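# Bring tube rack from next room to desk

## Task

Go to the neighbouring room, pick up the tube rack from its counter, and set it on the desk. At the end the rack must stand upright with each tube seated all the way down in a hole. The task fails if the rack or any tube touches the floor, or if the robot falls or is left tilted. The connecting door swings shut on its own, but a magnetic wall holder can keep it open. The result only counts if it stays in place without the robot holding it, so release the rack and move the robot away at the end.

## Robot and tools

ROBOT. A Hello Robot Stretch 3 with a single arm: a two-wheel base (0.33 m long, 0.34 m wide), a lift riding on a mast, and a telescoping arm that reaches out to the robot's RIGHT side. The gripper is moved forward or back by driving the base, which cannot move sideways. Spinning in place pivots about the point midway between the drive wheels, 0.05 m behind the front edge; with the arm retracted and wrist folded, the swept circle has radius 0.28 m, and an unfolded level gripper reaches outside it. Objects may occasionally be nudged by outside forces.

FRAMES. Base frame: origin on the floor between the drive wheels, x forward, y left, z up. hand_pose is reported in it, at the point where closed fingertips meet; with all wrist joints at zero its x axis is up, y points back along the arm toward the mast, z points to the robot's rear. Fingertips are round pads 0.04 m wide. Odometry frame = base frame at scene start; base_odometry integrates wheel turns, so slip looks like motion; heading is positive leftward, -3.142 to 3.142.

execute_actions. Argument actions: a list with zero or one action (empty just reports state and images). An action may hold base, joints, or both, plus optional contact_limits; its motions begin together and may finish at different times. base takes exactly one key: translate_m (metres, relative to where the base last measured itself, forward positive, -1 to 1) or rotate_rad (radians, relative, counter-clockwise/left positive, -3.2 to 3.2). joints is a map of absolute targets by name, in joint units: lift_m 0 to 1.1 (arm height); arm_m 0 to 0.52 (extension); wrist_yaw_rad -1.345 to 4.42 (0 along the arm, positive toward the front, 3.0 folded over the base); wrist_pitch_rad -1.57 to 0.451 (0 level, negative tips fingers down); wrist_roll_rad -2.911 to 2.911 (0 fingers side by side, level); gripper_m -0.089 to 0.179 (bigger is wider; the real fingertip gap is less than the value, by about 0.007 near closed and 0.025 fully open, and zero below 0.007); head_pan_rad -3.953 to 1.73 (0 forward, positive left, -1.57 looks along the arm); head_tilt_rad -1.53 to 0.419 (0 level, negative down). Done tolerances: ±0.004 for lift, arm and gripper, ±0.02 for yaw, roll and head, ±0.05 for pitch. contact_limits accepts only arm_m: a motor_effort percentage (1 to 100) at which the arm motion halts with contact_stop (use negative sense when retracting); smaller is gentler but too small stops immediately; it also caps holding force until the next action, and values above the maximum are clipped. cameras: list from head_camera, nav_camera, wrist_camera, all (max 16); omitted/null/all gives every camera, [] gives none. Unknown keys, names or out-of-range numbers reject the whole call with no motion. Joints or base left out of an action may still be driving toward an earlier target without the status showing it. Each action lasts at most 15 s. If a result reports a stop, later motion, wait and finished_scene calls in that same reply are skipped.

wait: seconds 0 to 10; commands nothing, returns state and images. zoom_image: camera plus region [x0, y0, x1, y1] in pixels of that camera's last full image, origin top-left, at most 504 by 504. finished_scene: scene = current scene number (1 to 2); irreversible, reports success, then gives the next task. Replying with no tool call ends everything. After resuming from a summary, first send an empty actions list to learn the scene and task.

RESULTS. base_status and joint_status tell how the last accepted action ended: done (for the base, wheels turned as ordered even if slipping); off_target (stopped short, may still push); contact_stop, time_out, torque_fault (target dropped; joint holds where it stopped unless slack or disabled). Arm and lift stop on firm contact and then go slack until recommanded; a slack lift can sag under load, keep pressing, or be lifted by fingers closing on a surface. Base, wrist and head have no contact stop and keep shoving. A wrist servo under long hard load turns off and goes limp for 10 s. on_its_own lists uncommanded behaviour; its held at value is the held target, not the actual position. motor_effort: percent of maximum, positive toward larger joint values (positive wheel effort drives forward), bracket = noisy peak of last action; each motor has a fixed bias and noise. Effort at rest outside normal range suggests pushing or carrying. lidar_m: 12 rough distances from the base origin, 30-degree sectors starting straight ahead and going counter-clockwise (4th left, 7th behind, 10th right), dash = nothing; plane 0.17 m high, range 0.15 to 12 m, blind to clear objects, the robot, thin legs, and parts blocked by the mast or a low lift (5th, 6th, 9th, 10th); a leaning base may show floor as a wall. wrist_depth_mm (45 to 1000) and head_depth_mm (280 to 4000, sideways image) are 7x7 grids of median depth, read from top-left. base_tilt in degrees (forward/right positive) and turned_by_wheels / turned_by_imu carry a fixed bias up to about 4 degrees. Camera intrinsics: head_camera 896x504 pinhole fovy 41.245; nav_camera 672x504 fisheye; wrist_camera 644x364 pinhole fovy 60.804. Head pan/tilt moves both head_camera and nav_camera.

SPEED. Base runs up to 0.30 m/s and 1.9 rad/s only when stowed (lift_m under 0.30, arm_m under 0.03, wrist_yaw_rad over 2.54); else 0.10 m/s and 0.63 rad/s. Shorter robot motion time is better.

GRIPPING. Command gripper_m smaller than the object to grasp (smaller squeezes harder; a stall guard may weaken an over-squeeze, letting heavy or slick items slide; resend a different value to regrip). Open at least 0.02 beyond the contact value to release. Neither reading nor done confirms a grasp; check images.

CAUTIONS. Fold or unfold the wrist only with lift_m 0.32 to 0.95, wrist_pitch_rad -0.4 and roll near 0; once folded, lift can go down to 0.25. With yaw below -0.4 keep pitch at -0.5 or lower. Pushing into something rigid with the gripper above roughly 0.45 m can tip the robot, more so with a raised contact limit or a repeated push. Driving while holding or pressing on a fixed object, or catching furniture (especially reversing), can tip it: reverse the last move in small steps, free the gripper, and lower lift to about 0.2 if still leaning. Avoid drops, slams, hard hits and heavy shoving; the robot holds its last command while you think, and the world keeps running.

Each tool is called after "Emit:" as name(argument=value, ...), one argument or row to a line, values as JSON.

## Session

Emit:
execute_actions(
  actions=[],
)

Scene clock: 0.00 s.
base_odometry: x=+0.000 y=+0.000 heading=+0.000 (m, m, rad; odometry frame)
turned_by_wheels: +0.000 (rad since the last result)
turned_by_imu: +0.000 (rad since the last result)
base_tilt: forward=-0.8 right=+0.3 (deg)
lidar_m: 1.24 3.13 1.78 1.85 1.47 0.78 0.65 0.65 0.73 0.69 0.68 0.77
head_depth_mm: 1017 1026 1035 1046 1052 1061 1070 / 1207 1213 1226 1241 1252 1263 1276 / 1477 1491 1515 1526 1551 1567 1589 / 1812 1944 1967 2003 2035 2069 2056 / 1943 2552 2967 3022 2995 3006 2327 / 1939 2908 3057 3093 3062 3072 2347 / 1926 2876 2939 2962 2946 2927 2362
base_status: not commanded
joint_positions: lift_m=+0.409 arm_m=-0.002 wrist_yaw_rad=+3.009 wrist_pitch_rad=-0.305 wrist_roll_rad=-0.006 gripper_m=+0.037 head_pan_rad=+0.007 head_tilt_rad=-0.011
joint_status: not commanded
motor_effort: left_wheel=+0 right_wheel=+0 lift_m=+25 arm_m=+0 wrist_yaw_rad=+1 wrist_pitch_rad=+6 wrist_roll_rad=+0 gripper_m=-1 head_pan_rad=-1 head_tilt_rad=+2 (%)
hand_pose: x=+0.0102 y=+0.0926 z=+0.4479 quat_wxyz=(+0.154, +0.702, +0.062, +0.693) (m; base frame)
wrist_depth_mm: - - - - - - - / - - - - - - - / - - - - - - - / - - - - - - - / 977 971 - 998 - 973 970 / 770 768 - 761 - 765 765 / 630 632 - 637 619 635 632
pictures: head_camera (sideways: a quarter turn clockwise sets it upright), nav_camera (sideways: a quarter turn counterclockwise sets it upright), wrist_camera
Images, in order (width x height): head_camera 896x504, nav_camera 672x504, wrist_camera 644x364.

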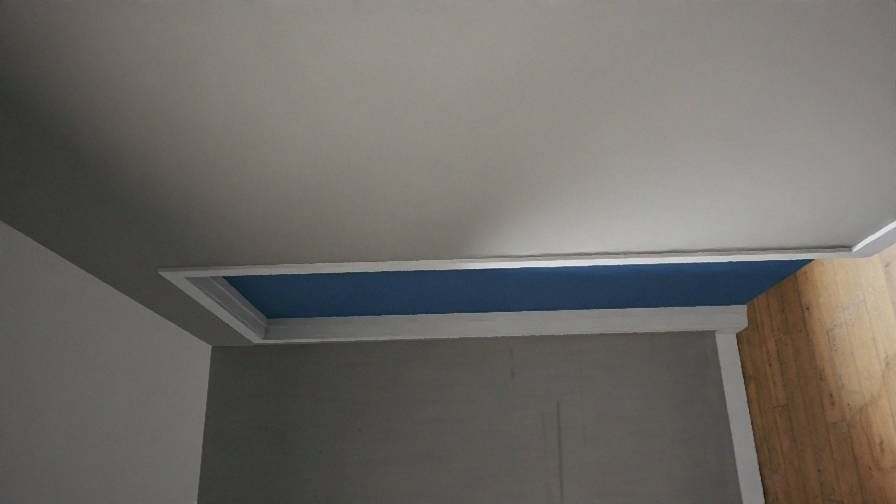

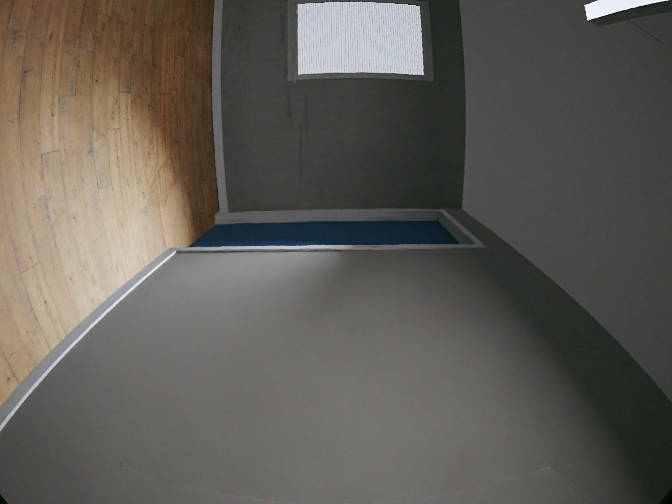

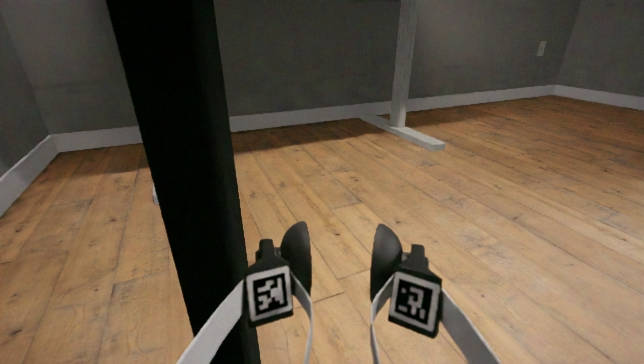

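Emit:
execute_actions(
  actions=[
    {"base":{"rotate_rad":0.4},"joints":{"lift_m":0.27,"wrist_pitch_rad":-0.4,"head_pan_rad":1.2,"head_tilt_rad":-0.4}},
  ],
)

Emit:
execute_actions(
  actions=[
    {"base":{"translate_m":1},"joints":{"head_pan_rad":-1.0}},
  ],
  cameras=[],
)

Emit:
execute_actions(
  actions=[
    {"base":{"translate_m":1}},
  ],
  cameras=[],
)

Emit:
execute_actions(
  actions=[
    {"base":{"translate_m":0.45},"joints":{"head_pan_rad":-1.63}},
  ],
)

Scene clock: 14.57 s.
base_odometry: x=+0.000 y=+0.000 heading=+0.400 (m, m, rad; odometry frame)
turned_by_wheels: +0.400 (rad since the last result)
turned_by_imu: +0.397 (rad since the last result)
base_tilt: forward=-0.8 right=+0.3 (deg)
lidar_m: 3.13 2.45 1.77 1.39 0.86 0.66 0.65 0.69 0.70 0.69 0.72 1.05
head_depth_mm: 1862 1995 1750 2244 2078 1789 1427 / 1801 1932 1760 2260 2311 1791 1444 / 1724 1861 1788 2149 2269 1793 1442 / 1660 1795 1810 2064 2176 1802 1450 / 1608 1743 1789 1980 2098 1801 1452 / 1574 1663 1724 1888 2044 1816 1452 / 1528 1619 1670 1223 1973 1758 1423
base_status: done
joint_positions: lift_m=+0.271 arm_m=-0.002 wrist_yaw_rad=+3.009 wrist_pitch_rad=-0.416 wrist_roll_rad=-0.006 gripper_m=+0.037 head_pan_rad=+1.193 head_tilt_rad=-0.395
joint_status: all done
motor_effort: left_wheel=-2(9) right_wheel=+2(5) lift_m=+11(24) arm_m=+0(0) wrist_yaw_rad=+0(1) wrist_pitch_rad=+5(6) wrist_roll_rad=+0(0) gripper_m=+0(0) head_pan_rad=+4(49) head_tilt_rad=-3(35) (%)
hand_pose: x=+0.0085 y=+0.0803 z=+0.2839 quat_wxyz=(+0.192, +0.698, +0.100, +0.683) (m; base frame)
wrist_depth_mm: 779 - - - - - - / 779 - - - - - - / 765 - - - - - - / 739 782 786 767 764 768 757 / 611 604 - 623 628 598 602 / 500 520 - 518 - 495 493 / 439 - - - 410 424 418
pictures: head_camera (sideways: a quarter turn clockwise sets it upright), nav_camera (sideways: a quarter turn counterclockwise sets it upright), wrist_camera
Images, in order (width x height): head_camera 896x504, nav_camera 672x504, wrist_camera 644x364.

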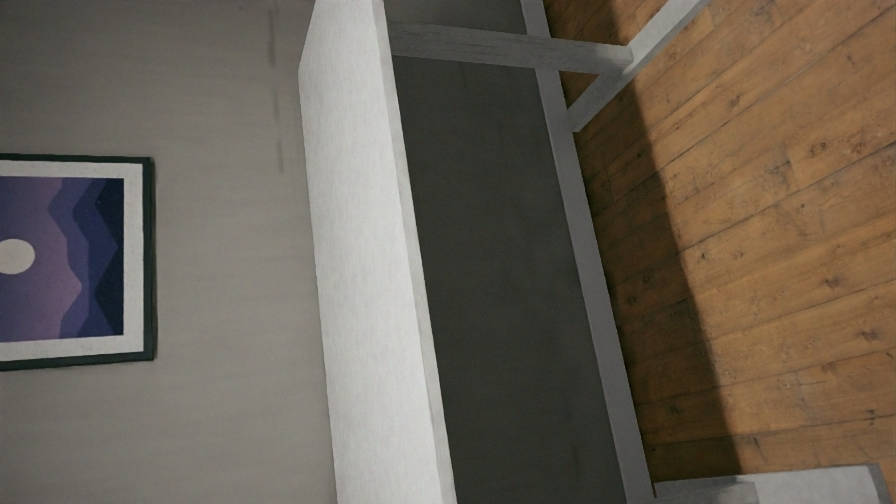

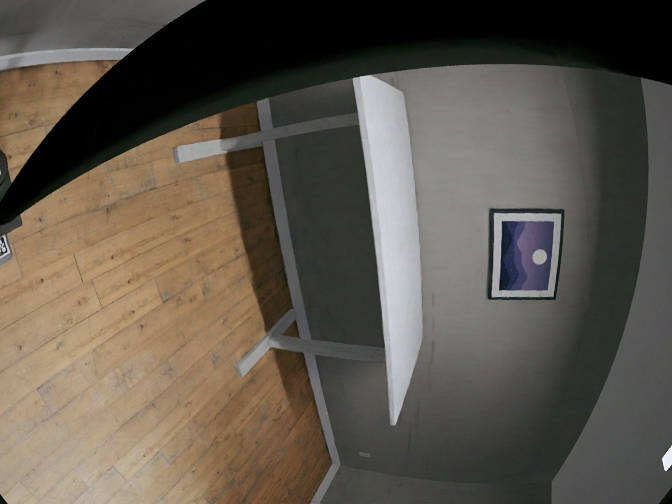

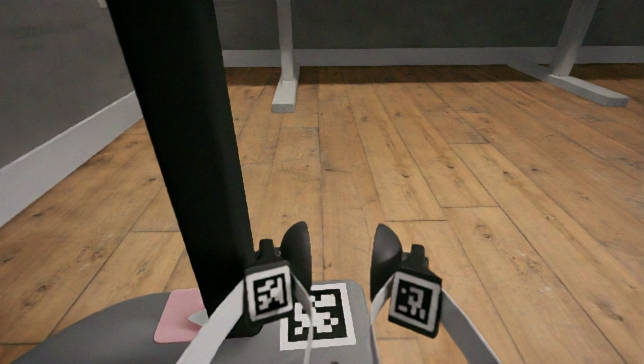

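Scene clock: 19.60 s.
base_odometry: x=+0.921 y=+0.389 heading=+0.400 (m, m, rad; odometry frame)
turned_by_wheels: +0.000 (rad since the last result)
turned_by_imu: +0.006 (rad since the last result)
base_tilt: forward=-0.8 right=+0.4 (deg)
lidar_m: 2.13 2.27 1.80 1.34 1.74 1.67 1.64 1.00 0.77 0.76 0.81 1.17
head_depth_mm: 643 679 722 770 820 884 954 / 682 724 771 825 887 959 1039 / 725 772 828 891 961 1045 1147 / 774 829 893 965 1047 1159 1267 / 830 894 968 1054 1155 1280 1369 / 898 968 1055 1159 1277 1435 1457 / 971 1053 1155 1408 1618 1751 1456
base_status: done
joint_positions: lift_m=+0.271 arm_m=-0.002 wrist_yaw_rad=+3.009 wrist_pitch_rad=-0.416 wrist_roll_rad=-0.006 gripper_m=+0.037 head_pan_rad=-0.993 head_tilt_rad=-0.396
joint_status: all done
motor_effort: left_wheel=-2(10) right_wheel=+2(8) lift_m=+11(11) arm_m=+0(0) wrist_yaw_rad=+1(1) wrist_pitch_rad=+5(5) wrist_roll_rad=+0(0) gripper_m=+0(1) head_pan_rad=-4(51) head_tilt_rad=-3(3) (%)
hand_pose: x=+0.0085 y=+0.0802 z=+0.2839 quat_wxyz=(+0.192, +0.698, +0.100, +0.683) (m; base frame)
wrist_depth_mm: - - - - - - - / - - - - - - - / - - - - - - - / 789 764 801 773 764 762 752 / 612 607 - 621 633 599 597 / 502 522 - 521 - 497 492 / 442 - - - 411 422 424
pictures: none
No camera images: the call's "cameras" was empty. Leave "cameras" out to get every camera's image.

Scene clock: 24.70 s.
base_odometry: x=+1.842 y=+0.778 heading=+0.400 (m, m, rad; odometry frame)
turned_by_wheels: +0.000 (rad since the last result)
turned_by_imu: +0.006 (rad since the last result)
base_tilt: forward=-0.8 right=+0.3 (deg)
lidar_m: 1.14 1.21 1.72 1.69 1.81 2.44 2.50 1.10 0.85 0.82 0.98 1.16
head_depth_mm: 791 836 889 945 1011 1082 1170 / 840 890 948 1012 1089 1178 1275 / 893 951 1016 1092 1179 1284 1371 / 954 1016 1096 1189 1288 1418 1450 / 1024 1100 1195 1308 1427 1561 1449 / 1085 1150 1227 1331 1445 1603 1455 / 1082 1178 1277 1352 1434 1513 1462
base_status: done
joint_positions: lift_m=+0.271 arm_m=-0.002 wrist_yaw_rad=+3.009 wrist_pitch_rad=-0.416 wrist_roll_rad=-0.006 gripper_m=+0.037 head_pan_rad=-0.993 head_tilt_rad=-0.396
joint_status: not commanded
motor_effort: left_wheel=-2(9) right_wheel=+2(7) lift_m=+12(12) arm_m=+0(1) wrist_yaw_rad=+2(0) wrist_pitch_rad=+5(5) wrist_roll_rad=+0(0) gripper_m=+1(1) head_pan_rad=-4(5) head_tilt_rad=-3(2) (%)
hand_pose: x=+0.0085 y=+0.0802 z=+0.2839 quat_wxyz=(+0.192, +0.698, +0.100, +0.683) (m; base frame)
wrist_depth_mm: - - - - - - - / - - - - - - - / - - - - - - - / 782 777 803 766 752 760 754 / 610 608 - 619 627 601 597 / 505 514 - 515 - 497 497 / 444 - - - 410 425 422
pictures: none
No camera images: the call's "cameras" was empty. Leave "cameras" out to get every camera's image.

Scene clock: 27.93 s.
base_odometry: x=+2.257 y=+0.954 heading=+0.400 (m, m, rad; odometry frame)
turned_by_wheels: +0.000 (rad since the last result)
turned_by_imu: +0.003 (rad since the last result)
base_tilt: forward=-0.8 right=+0.3 (deg)
lidar_m: 0.69 0.74 1.08 1.65 1.76 2.59 2.59 1.15 0.95 0.96 0.91 0.71
head_depth_mm: 796 852 907 986 1065 1148 1246 / 798 851 911 982 1066 1164 1280 / 797 851 911 983 1063 1164 1279 / 796 850 910 985 1065 1163 1279 / 798 851 916 985 1065 1161 1276 / 798 852 915 984 1068 1163 1280 / 796 850 913 981 1063 1165 1285
base_status: done
joint_positions: lift_m=+0.271 arm_m=-0.002 wrist_yaw_rad=+3.009 wrist_pitch_rad=-0.416 wrist_roll_rad=-0.006 gripper_m=+0.037 head_pan_rad=-1.623 head_tilt_rad=-0.396
joint_status: all done
motor_effort: left_wheel=-2(11) right_wheel=+1(7) lift_m=+12(12) arm_m=+0(0) wrist_yaw_rad=+1(0) wrist_pitch_rad=+5(5) wrist_roll_rad=+0(0) gripper_m=-1(0) head_pan_rad=-4(46) head_tilt_rad=-1(3) (%)
hand_pose: x=+0.0085 y=+0.0802 z=+0.2839 quat_wxyz=(+0.192, +0.698, +0.100, +0.683) (m; base frame)
wrist_depth_mm: - - - - - - 814 / - - - - - - 819 / - - - - - - 805 / 772 771 782 770 756 769 731 / 614 607 - 617 632 602 593 / 500 517 - 517 - 494 497 / 438 - - - 409 422 418
pictures: head_camera (sideways: a quarter turn clockwise sets it upright), nav_camera (sideways: a quarter turn counterclockwise sets it upright), wrist_camera
Images, in order (width x height): head_camera 896x504, nav_camera 672x504, wrist_camera 644x364.

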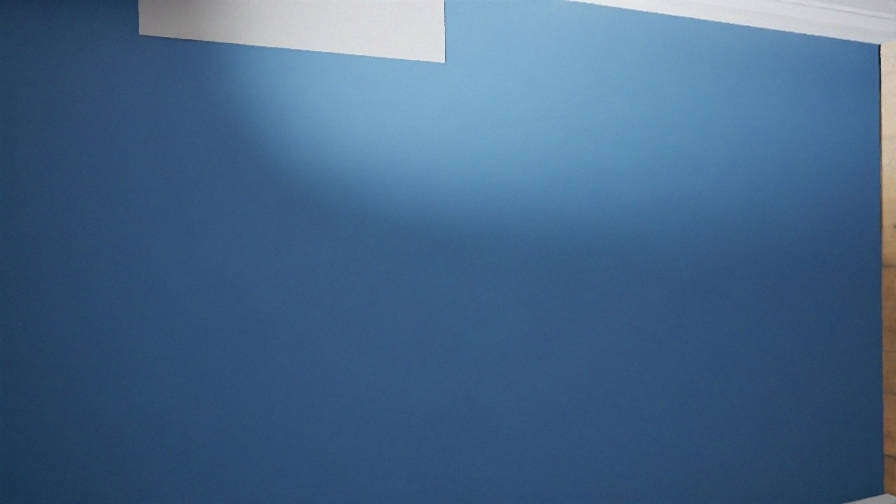

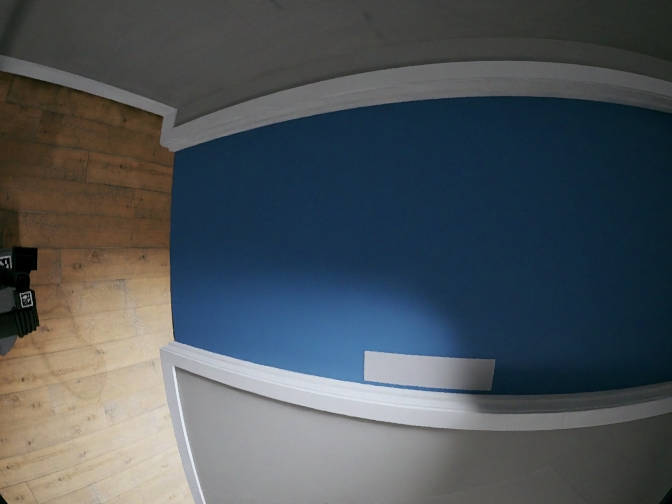

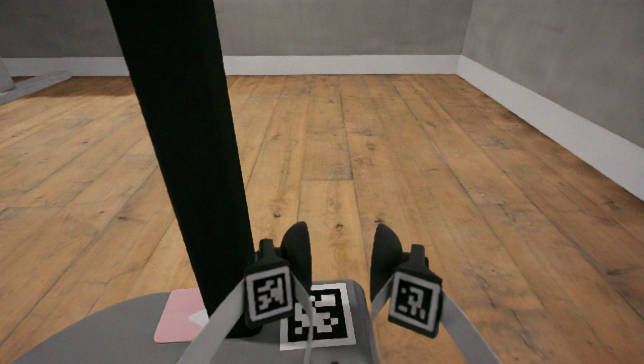

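Push door, hinge left. Push with base slowly.

Emit:
execute_actions(
  actions=[
    {"base":{"rotate_rad":-1.64},"joints":{"head_pan_rad":0,"head_tilt_rad":-0.7}},
  ],
  cameras=[],
)

Emit:
execute_actions(
  actions=[
    {"base":{"translate_m":0.85}},
  ],
  cameras=[],
)

Emit:
execute_actions(
  actions=[
    {"joints":{"lift_m":0.33}},
  ],
  cameras=[],
)

Emit:
execute_actions(
  actions=[
    {"base":{"translate_m":0.6}},
  ],
)

Scene clock: 37.57 s.
base_odometry: x=+2.257 y=+0.954 heading=-1.240 (m, m, rad; odometry frame)
turned_by_wheels: -1.640 (rad since the last result)
turned_by_imu: -1.621 (rad since the last result)
base_tilt: forward=-0.8 right=+0.3 (deg)
lidar_m: 0.95 0.95 0.71 0.69 0.72 1.01 1.65 1.72 1.79 3.07 1.20 0.95
head_depth_mm: 795 893 1011 1128 1303 1393 1200 / 797 891 1011 1171 1389 1395 1199 / 794 889 1012 1168 1383 1400 1203 / 793 887 1009 1170 1371 1399 1204 / 795 887 1008 1163 1378 1404 1206 / 790 886 1009 1158 1370 1409 1206 / 791 884 1002 1161 1376 1411 1205
base_status: done
joint_positions: lift_m=+0.271 arm_m=-0.002 wrist_yaw_rad=+3.009 wrist_pitch_rad=-0.416 wrist_roll_rad=-0.006 gripper_m=+0.037 head_pan_rad=-0.007 head_tilt_rad=-0.692
joint_status: all done
motor_effort: left_wheel=+2(16) right_wheel=-2(7) lift_m=+12(12) arm_m=+0(0) wrist_yaw_rad=-1(1) wrist_pitch_rad=+5(5) wrist_roll_rad=+0(1) gripper_m=+1(0) head_pan_rad=+5(50) head_tilt_rad=-5(31) (%)
hand_pose: x=+0.0085 y=+0.0802 z=+0.2839 quat_wxyz=(+0.192, +0.698, +0.100, +0.683) (m; base frame)
wrist_depth_mm: 654 - 662 666 675 698 709 / 699 717 722 728 740 749 765 / 771 778 791 796 801 822 835 / 768 778 788 763 763 770 762 / 608 610 - 613 633 601 599 / 505 519 - 516 - 493 498 / 440 - - - 411 421 420
pictures: none
No camera images: the call's "cameras" was empty. Leave "cameras" out to get every camera's image.

Scene clock: 42.17 s.
base_odometry: x=+2.533 y=+0.150 heading=-1.240 (m, m, rad; odometry frame)
turned_by_wheels: +0.000 (rad since the last result)
turned_by_imu: +0.006 (rad since the last result)
base_tilt: forward=-0.8 right=+0.4 (deg)
lidar_m: - 0.15 0.16 0.50 0.70 0.98 2.50 2.46 3.18 0.38 0.15 -
head_depth_mm: - - - - - - - / - - - - - - - / - - - - - - - / - - - - - - - / - - - - - - - / - - - - - - - / - - - - - - -
base_status: done
joint_positions: lift_m=+0.271 arm_m=-0.002 wrist_yaw_rad=+3.009 wrist_pitch_rad=-0.416 wrist_roll_rad=-0.006 gripper_m=+0.037 head_pan_rad=-0.007 head_tilt_rad=-0.692
joint_status: not commanded
motor_effort: left_wheel=+1(14) right_wheel=-1(4) lift_m=+12(12) arm_m=+0(0) wrist_yaw_rad=+0(0) wrist_pitch_rad=+5(5) wrist_roll_rad=+0(0) gripper_m=+0(0) head_pan_rad=+4(5) head_tilt_rad=-5(6) (%)
hand_pose: x=+0.0085 y=+0.0802 z=+0.2839 quat_wxyz=(+0.192, +0.698, +0.100, +0.683) (m; base frame)
wrist_depth_mm: 622 - 642 517 345 186 127 / 682 684 693 552 352 187 128 / 724 747 747 617 355 189 128 / 774 767 781 689 365 191 129 / 605 612 - 615 324 192 130 / 501 511 - 518 - 194 131 / 440 - - - 382 182 131
pictures: none
No camera images: the call's "cameras" was empty. Leave "cameras" out to get every camera's image.

Scene clock: 43.53 s.
base_odometry: x=+2.533 y=+0.150 heading=-1.240 (m, m, rad; odometry frame)
turned_by_wheels: +0.000 (rad since the last result)
turned_by_imu: +0.000 (rad since the last result)
base_tilt: forward=-0.8 right=+0.3 (deg)
lidar_m: - 0.15 0.16 0.50 0.70 0.98 2.49 2.46 3.18 0.38 0.15 -
head_depth_mm: - - - - - - - / - - - - - - - / - - - - - - - / - - - - - - - / - - - - - - - / - - - - - - - / - - - - - - -
base_status: not commanded
joint_positions: lift_m=+0.329 arm_m=-0.002 wrist_yaw_rad=+3.009 wrist_pitch_rad=-0.416 wrist_roll_rad=-0.006 gripper_m=+0.037 head_pan_rad=-0.007 head_tilt_rad=-0.692
joint_status: all done
motor_effort: left_wheel=+1(1) right_wheel=-2(1) lift_m=+37(41) arm_m=+1(0) wrist_yaw_rad=+0(0) wrist_pitch_rad=+5(5) wrist_roll_rad=+0(0) gripper_m=-1(1) head_pan_rad=+4(5) head_tilt_rad=-6(5) (%)
hand_pose: x=+0.0085 y=+0.0802 z=+0.3424 quat_wxyz=(+0.192, +0.698, +0.101, +0.683) (m; base frame)
wrist_depth_mm: 613 - 638 509 347 186 127 / 680 682 701 558 350 186 127 / 729 739 755 609 358 188 128 / 811 803 809 700 359 190 129 / 702 702 - 691 325 192 130 / 578 570 - 572 - 192 130 / 490 504 - - 384 182 131
pictures: none
No camera images: the call's "cameras" was empty. Leave "cameras" out to get every camera's image.

Scene clock: 50.50 s.
base_odometry: x=+2.728 y=-0.418 heading=-1.240 (m, m, rad; odometry frame)
turned_by_wheels: +0.001 (rad since the last result)
turned_by_imu: -0.084 (rad since the last result)
base_tilt: forward=-0.9 right=+0.3 (deg)
lidar_m: - - 0.15 0.19 0.68 0.90 2.20 2.51 3.28 0.28 0.15 -
head_depth_mm: - - - - - - - / - - - - - - - / - - - - - - - / - - - - - - - / - - - - - - - / - - - - - - - / - - - - - - -
base_status: translate_m off_target (by the wheels' count: +0.5998 of +0.6000)
joint_positions: lift_m=+0.330 arm_m=-0.002 wrist_yaw_rad=+3.009 wrist_pitch_rad=-0.418 wrist_roll_rad=-0.006 gripper_m=+0.037 head_pan_rad=+0.008 head_tilt_rad=-0.699
joint_status: not commanded
on_its_own: left_wheel is at rest, and its effort (+44) is outside its rest range (-18 to +18)
motor_effort: left_wheel=+44(100) right_wheel=+8(63) lift_m=+31(37) arm_m=+0(0) wrist_yaw_rad=+0(3) wrist_pitch_rad=+6(7) wrist_roll_rad=-1(0) gripper_m=+0(0) head_pan_rad=-5(14) head_tilt_rad=+0(4) (%)
hand_pose: x=+0.0085 y=+0.0799 z=+0.3423 quat_wxyz=(+0.192, +0.698, +0.101, +0.683) (m; base frame)
wrist_depth_mm: 587 - 606 473 159 95 68 / 633 648 664 514 163 97 69 / 683 713 759 556 169 98 70 / 735 765 789 616 174 100 70 / 699 700 - 523 162 102 71 / 577 574 - 533 - 104 72 / 489 504 - - 194 100 73
pictures: head_camera (sideways: a quarter turn clockwise sets it upright), nav_camera (sideways: a quarter turn counterclockwise sets it upright), wrist_camera
Images, in order (width x height): head_camera 896x504, nav_camera 672x504, wrist_camera 644x364.

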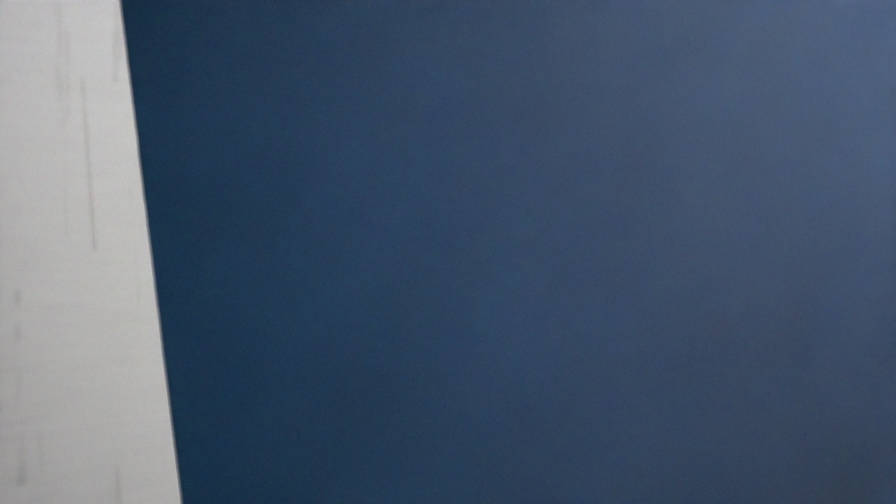

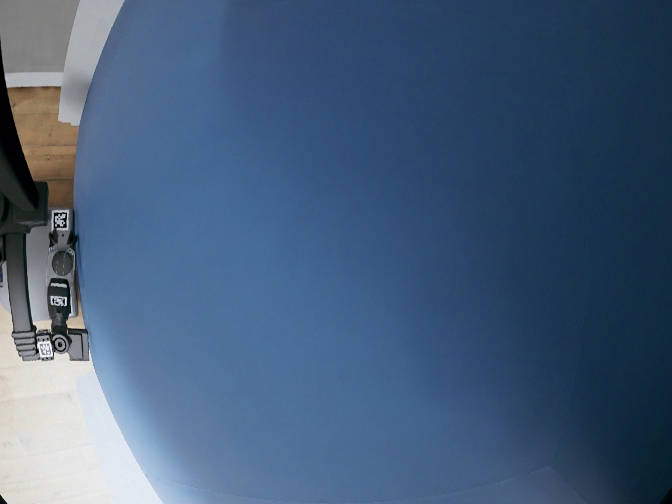

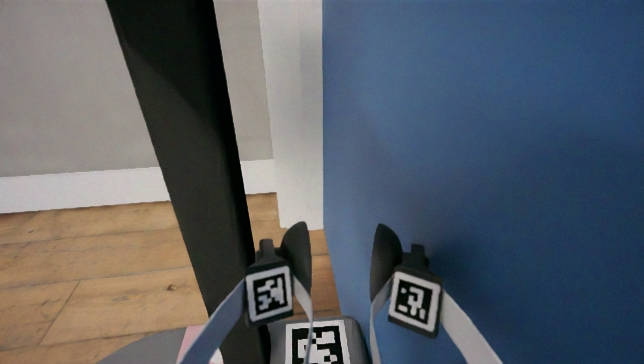

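Emit:
execute_actions(
  actions=[
    {"base":{"translate_m":-0.15},"joints":{"head_pan_rad":-1.0,"head_tilt_rad":-1.1,"wrist_yaw_rad":3.15}},
  ],
  cameras=[],
)

Emit:
execute_actions(
  actions=[
    {"base":{"rotate_rad":1.06}},
  ],
  cameras=[],
)

Emit:
execute_actions(
  actions=[
    {"base":{"translate_m":-0.2}},
  ],
  cameras=[],
)

Emit:
execute_actions(
  actions=[
    {"base":{"rotate_rad":-0.65}},
  ],
  cameras=[],
)

Emit:
execute_actions(
  actions=[
    {"base":{"translate_m":0.17}},
  ],
)

Scene clock: 75.80 s.
base_odometry: x=+2.679 y=-0.276 heading=-1.240 (m, m, rad; odometry frame)
turned_by_wheels: +0.000 (rad since the last result)
turned_by_imu: -0.001 (rad since the last result)
base_tilt: forward=-0.8 right=+0.3 (deg)
lidar_m: 0.21 0.21 0.28 0.51 0.67 0.88 2.17 2.39 3.25 0.61 0.31 0.22
head_depth_mm: 584 1069 1597 1461 1315 1208 1110 / 409 508 915 1411 1322 1217 - / 421 508 637 875 1281 1230 - / 393 475 597 805 1206 1204 - / 326 383 460 574 765 1145 1106 / 292 319 371 442 547 719 1044 / - 290 311 359 426 522 675
base_status: done
joint_positions: lift_m=+0.330 arm_m=-0.002 wrist_yaw_rad=+3.149 wrist_pitch_rad=-0.418 wrist_roll_rad=-0.006 gripper_m=+0.037 head_pan_rad=-0.993 head_tilt_rad=-1.087
joint_status: all done
motor_effort: left_wheel=+1(37) right_wheel=+1(7) lift_m=+31(31) arm_m=+0(0) wrist_yaw_rad=+3(3) wrist_pitch_rad=+6(6) wrist_roll_rad=-1(0) gripper_m=-1(0) head_pan_rad=-4(51) head_tilt_rad=-8(39) (%)
hand_pose: x=-0.0228 y=+0.0819 z=+0.3423 quat_wxyz=(+0.144, +0.689, +0.150, +0.694) (m; base frame)
wrist_depth_mm: 635 634 635 630 499 411 270 / 696 684 695 686 542 409 269 / 761 752 764 762 583 408 269 / 811 811 809 798 638 411 270 / 706 699 703 693 676 412 270 / 573 581 584 571 - 411 271 / 489 501 - - 470 384 270
pictures: none
No camera images: the call's "cameras" was empty. Leave "cameras" out to get every camera's image.

Scene clock: 78.47 s.
base_odometry: x=+2.679 y=-0.276 heading=-0.180 (m, m, rad; odometry frame)
turned_by_wheels: +1.060 (rad since the last result)
turned_by_imu: +1.053 (rad since the last result)
base_tilt: forward=-0.7 right=+0.3 (deg)
lidar_m: 0.28 0.51 0.67 0.89 2.23 2.39 3.28 0.59 0.31 0.22 0.21 0.21
head_depth_mm: - - 292 353 552 1158 1108 / - - - 351 548 1046 - / - - - 349 542 889 - / - - - 347 537 1161 - / - - - 345 533 1157 1110 / - - - 343 528 1145 1107 / - - - 341 523 1121 1106
base_status: done
joint_positions: lift_m=+0.330 arm_m=-0.002 wrist_yaw_rad=+3.149 wrist_pitch_rad=-0.418 wrist_roll_rad=-0.006 gripper_m=+0.037 head_pan_rad=-0.993 head_tilt_rad=-1.087
joint_status: not commanded
motor_effort: left_wheel=-2(9) right_wheel=+1(5) lift_m=+31(31) arm_m=+0(0) wrist_yaw_rad=+2(1) wrist_pitch_rad=+6(6) wrist_roll_rad=-1(0) gripper_m=+0(0) head_pan_rad=-5(4) head_tilt_rad=-9(8) (%)
hand_pose: x=-0.0228 y=+0.0819 z=+0.3423 quat_wxyz=(+0.144, +0.689, +0.150, +0.694) (m; base frame)
wrist_depth_mm: - - - - 909 678 538 / - - - - 932 703 560 / - - - - - 738 580 / 893 889 879 885 866 755 599 / 702 700 695 696 728 695 609 / 575 575 585 573 - 567 565 / 496 504 - - 471 482 482
pictures: none
No camera images: the call's "cameras" was empty. Leave "cameras" out to get every camera's image.

Scene clock: 81.70 s.
base_odometry: x=+2.482 y=-0.240 heading=-0.180 (m, m, rad; odometry frame)
turned_by_wheels: +0.000 (rad since the last result)
turned_by_imu: -0.002 (rad since the last result)
base_tilt: forward=-0.9 right=+0.3 (deg)
lidar_m: 0.43 0.75 0.85 1.12 2.31 2.20 3.06 1.07 0.35 0.33 0.31 0.32
head_depth_mm: 294 338 428 582 781 1161 1105 / 293 337 426 578 900 1204 - / 292 336 423 575 893 1234 - / 291 334 422 571 887 1198 - / 290 333 420 568 876 1202 1107 / 289 332 418 565 868 1202 1105 / 288 331 416 561 862 1199 1109
base_status: done
joint_positions: lift_m=+0.330 arm_m=-0.002 wrist_yaw_rad=+3.149 wrist_pitch_rad=-0.418 wrist_roll_rad=-0.006 gripper_m=+0.037 head_pan_rad=-0.993 head_tilt_rad=-1.087
joint_status: not commanded
motor_effort: left_wheel=-1(10) right_wheel=+2(1) lift_m=+31(31) arm_m=+0(0) wrist_yaw_rad=+2(1) wrist_pitch_rad=+6(6) wrist_roll_rad=-1(0) gripper_m=+0(0) head_pan_rad=-4(4) head_tilt_rad=-8(8) (%)
hand_pose: x=-0.0228 y=+0.0819 z=+0.3423 quat_wxyz=(+0.144, +0.689, +0.150, +0.694) (m; base frame)
wrist_depth_mm: - - - - - 856 674 / - - - - - 878 695 / - - - - - 896 735 / 898 868 894 883 884 864 739 / 691 700 699 696 725 693 684 / 581 576 580 574 - 568 568 / 492 504 - - 472 488 480
pictures: none
No camera images: the call's "cameras" was empty. Leave "cameras" out to get every camera's image.

Scene clock: 83.73 s.
base_odometry: x=+2.482 y=-0.240 heading=-0.830 (m, m, rad; odometry frame)
turned_by_wheels: -0.650 (rad since the last result)
turned_by_imu: -0.646 (rad since the last result)
base_tilt: forward=-0.8 right=+0.3 (deg)
lidar_m: 0.32 0.39 0.70 0.83 1.01 2.00 2.21 2.82 2.95 0.38 0.34 0.31
head_depth_mm: 326 455 655 1167 1316 1205 1106 / 312 376 507 833 1294 1217 - / 335 401 491 658 1106 1234 - / 354 426 538 721 1081 1203 - / 331 394 488 633 904 1188 1109 / 307 359 435 549 742 1150 1108 / 294 331 394 485 630 896 1107
base_status: done
joint_positions: lift_m=+0.330 arm_m=-0.002 wrist_yaw_rad=+3.149 wrist_pitch_rad=-0.418 wrist_roll_rad=-0.006 gripper_m=+0.037 head_pan_rad=-0.993 head_tilt_rad=-1.087
joint_status: not commanded
motor_effort: left_wheel=+2(9) right_wheel=-2(6) lift_m=+31(31) arm_m=+0(0) wrist_yaw_rad=+0(2) wrist_pitch_rad=+6(6) wrist_roll_rad=+0(0) gripper_m=+0(1) head_pan_rad=-5(4) head_tilt_rad=-8(8) (%)
hand_pose: x=-0.0228 y=+0.0819 z=+0.3423 quat_wxyz=(+0.144, +0.689, +0.150, +0.694) (m; base frame)
wrist_depth_mm: - - - 855 781 700 632 / - - - 947 848 756 603 / - - - - 924 810 605 / 899 899 882 892 878 822 633 / 699 697 693 690 725 685 630 / 573 583 583 572 - 568 554 / 488 501 - - 470 485 484
pictures: none
No camera images: the call's "cameras" was empty. Leave "cameras" out to get every camera's image.

Scene clock: 86.67 s.
base_odometry: x=+2.597 y=-0.365 heading=-0.830 (m, m, rad; odometry frame)
turned_by_wheels: +0.000 (rad since the last result)
turned_by_imu: +0.001 (rad since the last result)
base_tilt: forward=-0.8 right=+0.3 (deg)
lidar_m: 0.16 0.19 0.38 0.77 0.94 1.86 2.38 3.04 0.80 0.27 0.17 0.16
head_depth_mm: - 301 390 526 767 1203 1109 / - - 325 501 793 1209 - / - - 300 390 688 1217 - / - - - 327 495 1024 - / - - - 300 386 679 1105 / - - - - 325 489 1072 / - - - - 298 382 667
base_status: done
joint_positions: lift_m=+0.330 arm_m=-0.002 wrist_yaw_rad=+3.149 wrist_pitch_rad=-0.418 wrist_roll_rad=-0.006 gripper_m=+0.037 head_pan_rad=-0.993 head_tilt_rad=-1.087
joint_status: not commanded
motor_effort: left_wheel=+2(10) right_wheel=-2(2) lift_m=+31(31) arm_m=+0(0) wrist_yaw_rad=+1(2) wrist_pitch_rad=+6(6) wrist_roll_rad=-1(1) gripper_m=+1(1) head_pan_rad=-4(4) head_tilt_rad=-8(8) (%)
hand_pose: x=-0.0228 y=+0.0819 z=+0.3423 quat_wxyz=(+0.144, +0.689, +0.150, +0.694) (m; base frame)
wrist_depth_mm: - - 994 810 724 650 463 / - - - 868 781 606 430 / - - - 956 846 616 395 / 876 892 889 872 870 653 364 / 691 704 696 700 720 652 335 / 579 578 588 574 - 554 313 / 489 501 - - 473 470 296
pictures: head_camera (sideways: a quarter turn clockwise sets it upright), nav_camera (sideways: a quarter turn counterclockwise sets it upright), wrist_camera
Images, in order (width x height): head_camera 896x504, nav_camera 672x504, wrist_camera 644x364.

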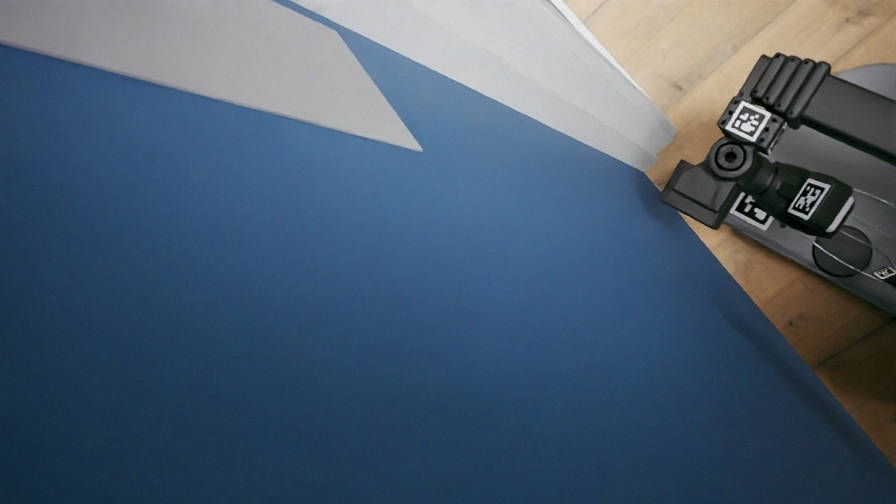

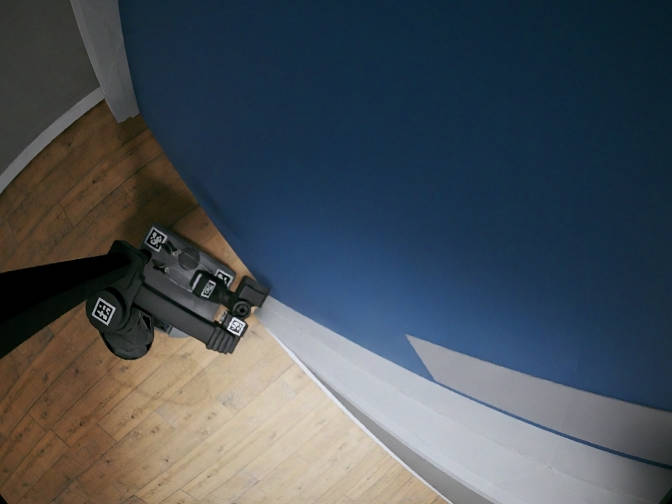

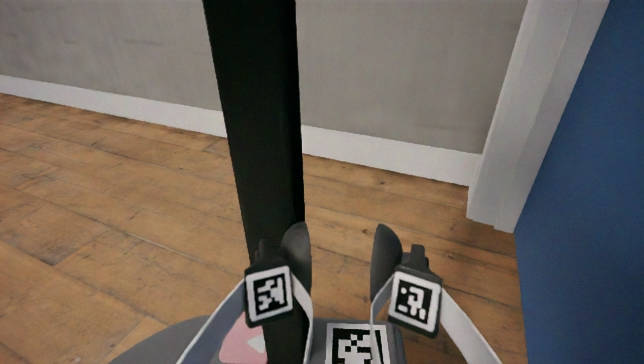

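The wrist motor will contact; force passes nearly through its axis. Try a bit.

Emit:
execute_actions(
  actions=[
    {"base":{"translate_m":0.15}},
  ],
  cameras=["nav_camera"],
)

Scene clock: 96.73 s.
base_odometry: x=+2.698 y=-0.476 heading=-0.830 (m, m, rad; odometry frame)
turned_by_wheels: +0.000 (rad since the last result)
turned_by_imu: -0.315 (rad since the last result)
base_tilt: forward=-0.8 right=+0.4 (deg)
lidar_m: - - 0.15 0.29 0.77 1.09 2.55 2.46 3.11 0.20 0.15 -
head_depth_mm: - - 408 539 1286 1210 1110 / - - - 463 840 1216 - / - - - - 478 1225 - / - - - - - 439 - / - - - - - - 477 / - - - - - - - / - - - - - - -
base_status: done
joint_positions: lift_m=+0.330 arm_m=-0.003 wrist_yaw_rad=+3.135 wrist_pitch_rad=-0.418 wrist_roll_rad=-0.006 gripper_m=+0.037 head_pan_rad=-0.996 head_tilt_rad=-1.090
joint_status: not commanded
on_its_own: wrist_yaw_rad is at rest, and its effort (+14) is outside its rest range (-12 to +12)
motor_effort: left_wheel=-1(22) right_wheel=+18(32) lift_m=+31(31) arm_m=+1(1) wrist_yaw_rad=+14(15) wrist_pitch_rad=+6(6) wrist_roll_rad=+0(1) gripper_m=+0(1) head_pan_rad=-2(3) head_tilt_rad=-6(8) (%)
hand_pose: x=-0.0198 y=+0.0819 z=+0.3423 quat_wxyz=(+0.149, +0.690, +0.145, +0.693) (m; base frame)
wrist_depth_mm: 765 743 - 702 422 168 104 / 853 814 806 761 407 164 104 / 933 894 896 839 395 163 103 / 888 886 874 796 381 160 102 / 701 707 702 693 312 159 101 / 574 584 588 572 - 156 100 / 487 506 - - 296 143 99
pictures: nav_camera (sideways: a quarter turn counterclockwise sets it upright)
Images, in order (width x height): nav_camera 672x504.

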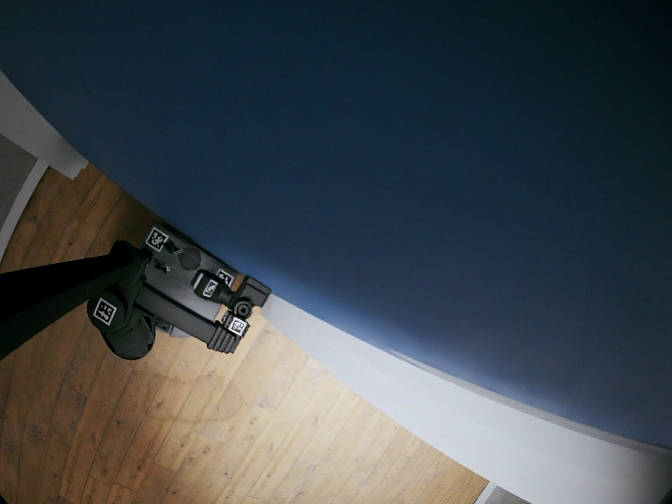

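Emit:
execute_actions(
  actions=[
    {"base":{"translate_m":0.12}},
  ],
  cameras=["nav_camera"],
)

Scene clock: 103.57 s.
base_odometry: x=+2.779 y=-0.564 heading=-0.830 (m, m, rad; odometry frame)
turned_by_wheels: +0.000 (rad since the last result)
turned_by_imu: -0.065 (rad since the last result)
base_tilt: forward=-0.9 right=+0.3 (deg)
lidar_m: - - 0.15 0.19 0.76 1.02 2.55 2.47 3.17 0.23 0.15 -
head_depth_mm: - - 421 594 1268 1196 1112 / - - - 492 988 1220 - / - - - - 567 - - / - - - - - 548 - / - - - - - 366 623 / - - - - - - 383 / - - - - - - -
base_status: translate_m off_target (by the wheels' count: +0.1199 of +0.1200)
joint_positions: lift_m=+0.330 arm_m=-0.003 wrist_yaw_rad=+3.149 wrist_pitch_rad=-0.418 wrist_roll_rad=-0.006 gripper_m=+0.037 head_pan_rad=-0.875 head_tilt_rad=-1.158
joint_status: not commanded
on_its_own: left_wheel is at rest, and its effort (+38) is outside its rest range (-18 to +18)
motor_effort: left_wheel=+38(60) right_wheel=+8(19) lift_m=+31(31) arm_m=+0(1) wrist_yaw_rad=+1(14) wrist_pitch_rad=+6(6) wrist_roll_rad=-1(1) gripper_m=+0(1) head_pan_rad=-76(86) head_tilt_rad=+35(36) (%)
hand_pose: x=-0.0229 y=+0.0820 z=+0.3423 quat_wxyz=(+0.144, +0.689, +0.150, +0.694) (m; base frame)
wrist_depth_mm: 734 723 731 565 315 145 94 / 805 787 783 621 313 144 94 / 880 863 874 674 310 144 94 / 907 886 884 757 306 143 93 / 691 694 693 694 260 143 93 / 577 576 584 573 - 142 93 / 486 502 - - 257 131 92
pictures: nav_camera (sideways: a quarter turn counterclockwise sets it upright)
Images, in order (width x height): nav_camera 672x504.

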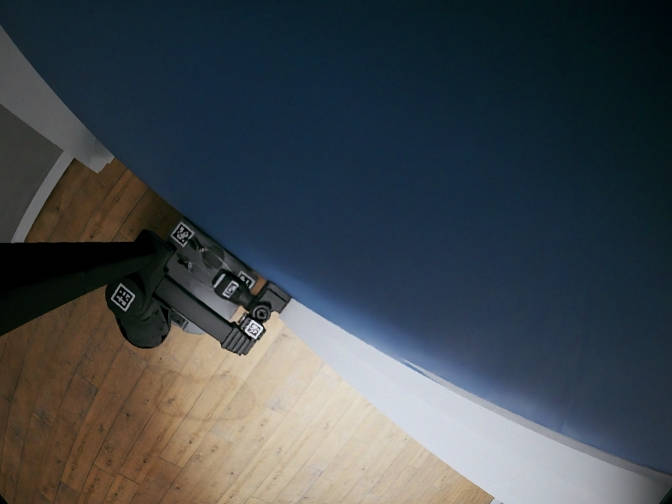

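Emit:
execute_actions(
  actions=[
    {"base":{"translate_m":-0.06},"joints":{"head_pan_rad":-3.14,"head_tilt_rad":-0.6,"wrist_yaw_rad":3.3}},
  ],
  cameras=[],
)

Emit:
execute_actions(
  actions=[
    {"base":{"translate_m":0.25}},
  ],
  cameras=["wrist_camera"],
)

Scene clock: 115.03 s.
base_odometry: x=+2.739 y=-0.520 heading=-0.830 (m, m, rad; odometry frame)
turned_by_wheels: +0.000 (rad since the last result)
turned_by_imu: -0.044 (rad since the last result)
base_tilt: forward=-0.8 right=+0.3 (deg)
lidar_m: - 0.15 0.16 0.38 0.75 0.98 2.32 2.41 3.22 0.35 0.18 0.15
head_depth_mm: 1712 1743 1829 1880 1749 1478 1254 / 2157 2355 2519 2244 1804 1481 1249 / 2166 2404 2688 2336 1817 1480 1256 / 2156 2379 2650 2349 1831 1487 1260 / 2123 2342 2623 2349 1828 1500 1257 / 2124 2345 2597 2349 1817 1494 1262 / 2107 2312 2572 2364 1844 1493 1267
base_status: done
joint_positions: lift_m=+0.330 arm_m=-0.003 wrist_yaw_rad=+3.299 wrist_pitch_rad=-0.418 wrist_roll_rad=-0.006 gripper_m=+0.037 head_pan_rad=-3.133 head_tilt_rad=-0.605
joint_status: all done
motor_effort: left_wheel=+1(31) right_wheel=-1(17) lift_m=+31(31) arm_m=+0(1) wrist_yaw_rad=+2(2) wrist_pitch_rad=+6(6) wrist_roll_rad=+0(1) gripper_m=+0(1) head_pan_rad=-5(100) head_tilt_rad=+3(81) (%)
hand_pose: x=-0.0563 y=+0.0792 z=+0.3423 quat_wxyz=(+0.092, +0.676, +0.201, +0.703) (m; base frame)
wrist_depth_mm: 810 776 747 724 545 391 230 / 887 851 805 798 594 378 226 / 986 942 904 872 650 370 222 / 872 884 883 879 709 359 218 / 695 696 703 - 691 351 216 / 579 577 582 - - 343 212 / 493 504 - - - 308 208
pictures: none
No camera images: the call's "cameras" was empty. Leave "cameras" out to get every camera's image.

Scene clock: 118.50 s.
base_odometry: x=+2.907 y=-0.704 heading=-0.829 (m, m, rad; odometry frame)
turned_by_wheels: +0.001 (rad since the last result)
turned_by_imu: +0.009 (rad since the last result)
base_tilt: forward=-0.9 right=+0.3 (deg)
lidar_m: - - 0.15 0.19 0.76 0.99 2.39 2.46 3.21 0.30 0.15 -
head_depth_mm: 1984 1997 2056 2099 2006 1627 1344 / 2228 2394 2597 2722 2086 1633 1350 / 2202 2373 2629 2744 2100 1640 1351 / 2208 2382 2583 2732 2102 1659 1355 / 2179 2358 2591 2776 2109 1649 1352 / 2175 2380 2571 2733 2106 1649 1365 / 2170 2374 2564 2732 2107 1658 1360
base_status: translate_m off_target (by the wheels' count: +0.2499 of +0.2500)
joint_positions: lift_m=+0.330 arm_m=-0.003 wrist_yaw_rad=+3.300 wrist_pitch_rad=-0.418 wrist_roll_rad=-0.006 gripper_m=+0.037 head_pan_rad=-3.096 head_tilt_rad=-0.484
joint_status: not commanded
on_its_own: left_wheel is at rest, and its effort (+41) is outside its rest range (-18 to +18)
motor_effort: left_wheel=+41(52) right_wheel=+8(19) lift_m=+30(31) arm_m=+0(1) wrist_yaw_rad=+1(2) wrist_pitch_rad=+6(6) wrist_roll_rad=-1(0) gripper_m=+1(1) head_pan_rad=-26(30) head_tilt_rad=-70(75) (%)
hand_pose: x=-0.0565 y=+0.0792 z=+0.3423 quat_wxyz=(+0.091, +0.676, +0.201, +0.703) (m; base frame)
wrist_depth_mm: 825 781 752 725 537 250 146 / 910 870 828 794 577 243 144 / 995 967 911 891 626 235 141 / 885 869 873 878 651 228 138 / 703 689 703 - 489 223 136 / 580 579 583 - - 217 134 / 487 512 - - - 194 132
pictures: wrist_camera
Images, in order (width x height): wrist_camera 644x364.

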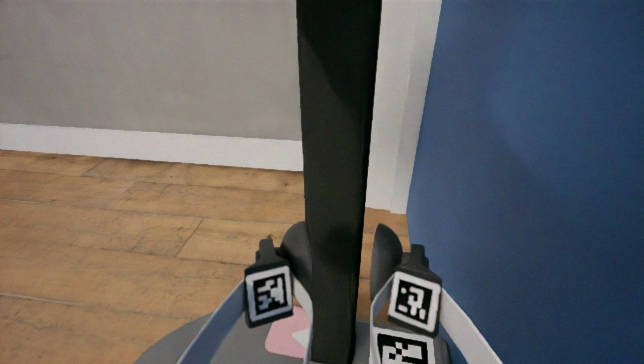

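Emit:
execute_actions(
  actions=[
    {"base":{"translate_m":-0.4},"joints":{"head_pan_rad":-3.14,"head_tilt_rad":-1.0,"wrist_yaw_rad":3.0}},
  ],
  cameras=[],
)

Emit:
execute_actions(
  actions=[
    {"base":{"rotate_rad":3.02}},
  ],
  cameras=[],
)

Emit:
execute_actions(
  actions=[
    {"base":{"translate_m":-0.3}},
  ],
  cameras=["nav_camera"],
)

Scene clock: 132.73 s.
base_odometry: x=+2.637 y=-0.410 heading=-0.829 (m, m, rad; odometry frame)
turned_by_wheels: +0.000 (rad since the last result)
turned_by_imu: -0.003 (rad since the last result)
base_tilt: forward=-0.8 right=+0.4 (deg)
lidar_m: 0.46 0.47 0.62 0.72 0.73 0.96 2.15 2.15 2.89 1.89 0.55 0.48
head_depth_mm: 1734 1791 1737 1543 1374 1227 1087 / 2089 2092 1777 1548 1371 1259 - / 2086 2096 1795 1550 1376 - - / 2064 2094 1790 1555 1378 1269 - / 2051 2113 1791 1551 1374 1249 - / 2024 2125 1775 1550 1375 1233 - / 2004 2110 1793 1548 1373 1236 1118
base_status: done
joint_positions: lift_m=+0.330 arm_m=-0.003 wrist_yaw_rad=+3.002 wrist_pitch_rad=-0.418 wrist_roll_rad=-0.006 gripper_m=+0.037 head_pan_rad=-3.133 head_tilt_rad=-0.988
joint_status: all done
motor_effort: left_wheel=+1(34) right_wheel=-1(7) lift_m=+31(30) arm_m=+1(0) wrist_yaw_rad=-1(1) wrist_pitch_rad=+6(6) wrist_roll_rad=+0(1) gripper_m=+0(1) head_pan_rad=-4(29) head_tilt_rad=-7(100) (%)
hand_pose: x=+0.0100 y=+0.0798 z=+0.3423 quat_wxyz=(+0.195, +0.698, +0.099, +0.682) (m; base frame)
wrist_depth_mm: 633 - 679 701 717 588 461 / 672 700 735 768 789 618 465 / 727 764 807 835 847 658 471 / 782 800 848 869 835 682 480 / 695 695 - 719 726 647 485 / 575 577 - 571 - 572 496 / 489 503 - - 468 484 469
pictures: none
No camera images: the call's "cameras" was empty. Leave "cameras" out to get every camera's image.

Scene clock: 138.50 s.
base_odometry: x=+2.637 y=-0.410 heading=+2.191 (m, m, rad; odometry frame)
turned_by_wheels: +3.020 (rad since the last result)
turned_by_imu: +3.001 (rad since the last result)
base_tilt: forward=-0.9 right=+0.3 (deg)
lidar_m: 1.65 2.16 2.15 3.06 0.68 0.51 0.46 0.46 0.55 0.72 0.72 0.87
head_depth_mm: 450 538 671 805 1026 1227 1085 / 440 524 648 847 1143 1266 - / 430 509 625 808 1152 - - / 419 495 604 776 1083 1264 - / 410 482 585 741 1020 1250 - / 400 469 566 715 965 1213 - / 392 457 548 688 914 1204 1114
base_status: done
joint_positions: lift_m=+0.330 arm_m=-0.002 wrist_yaw_rad=+3.002 wrist_pitch_rad=-0.418 wrist_roll_rad=-0.006 gripper_m=+0.037 head_pan_rad=-3.133 head_tilt_rad=-0.988
joint_status: not commanded
motor_effort: left_wheel=-2(8) right_wheel=+1(4) lift_m=+31(31) arm_m=+0(1) wrist_yaw_rad=+0(1) wrist_pitch_rad=+6(6) wrist_roll_rad=-1(0) gripper_m=+1(0) head_pan_rad=-4(5) head_tilt_rad=-8(7) (%)
hand_pose: x=+0.0100 y=+0.0797 z=+0.3423 quat_wxyz=(+0.195, +0.698, +0.099, +0.682) (m; base frame)
wrist_depth_mm: 714 - - - - - - / 682 - - - - - - / 647 980 - - - - - / 623 839 886 877 883 866 866 / 585 701 - 707 730 689 689 / 536 575 - 565 - 566 566 / 492 510 - - 468 483 483
pictures: none
No camera images: the call's "cameras" was empty. Leave "cameras" out to get every camera's image.

Scene clock: 142.60 s.
base_odometry: x=+2.811 y=-0.654 heading=+2.191 (m, m, rad; odometry frame)
turned_by_wheels: +0.000 (rad since the last result)
turned_by_imu: +0.002 (rad since the last result)
base_tilt: forward=-0.8 right=+0.3 (deg)
lidar_m: 1.78 2.36 2.97 3.00 0.33 0.34 0.27 0.27 0.30 0.47 0.77 0.93
head_depth_mm: 297 349 444 621 1368 818 1068 / 290 331 415 555 839 1248 - / - 313 387 506 734 - - / - 301 362 465 649 899 - / - 294 341 430 582 865 - / - 286 322 400 530 783 - / - - 306 374 485 689 1083
base_status: done
joint_positions: lift_m=+0.330 arm_m=-0.002 wrist_yaw_rad=+3.000 wrist_pitch_rad=-0.418 wrist_roll_rad=-0.006 gripper_m=+0.037 head_pan_rad=-3.134 head_tilt_rad=-0.991
joint_status: not commanded
motor_effort: left_wheel=-17(61) right_wheel=-17(31) lift_m=+31(31) arm_m=+0(0) wrist_yaw_rad=-1(0) wrist_pitch_rad=+6(6) wrist_roll_rad=-1(0) gripper_m=+0(1) head_pan_rad=-3(4) head_tilt_rad=-5(7) (%)
hand_pose: x=+0.0104 y=+0.0797 z=+0.3424 quat_wxyz=(+0.195, +0.698, +0.098, +0.682) (m; base frame)
wrist_depth_mm: 262 - - - - - - / 282 295 - - - - - / 312 319 - - - - - / 803 348 880 873 866 883 865 / 671 388 - 707 725 685 684 / 573 441 - 573 - 571 570 / 489 493 - - 472 484 483
pictures: nav_camera (sideways: a quarter turn counterclockwise sets it upright)
Images, in order (width x height): nav_camera 672x504.

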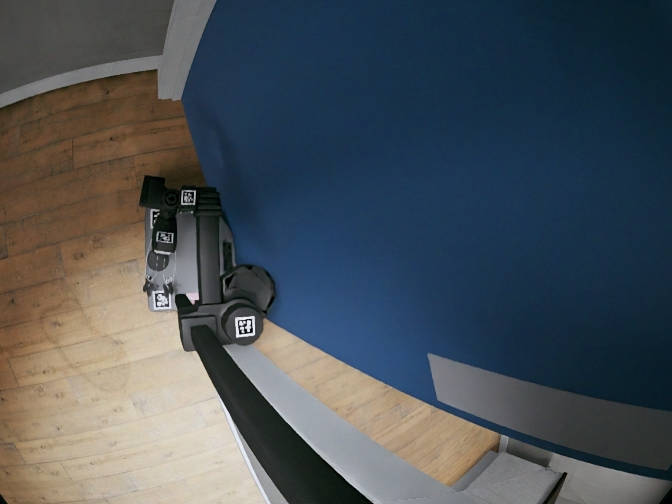

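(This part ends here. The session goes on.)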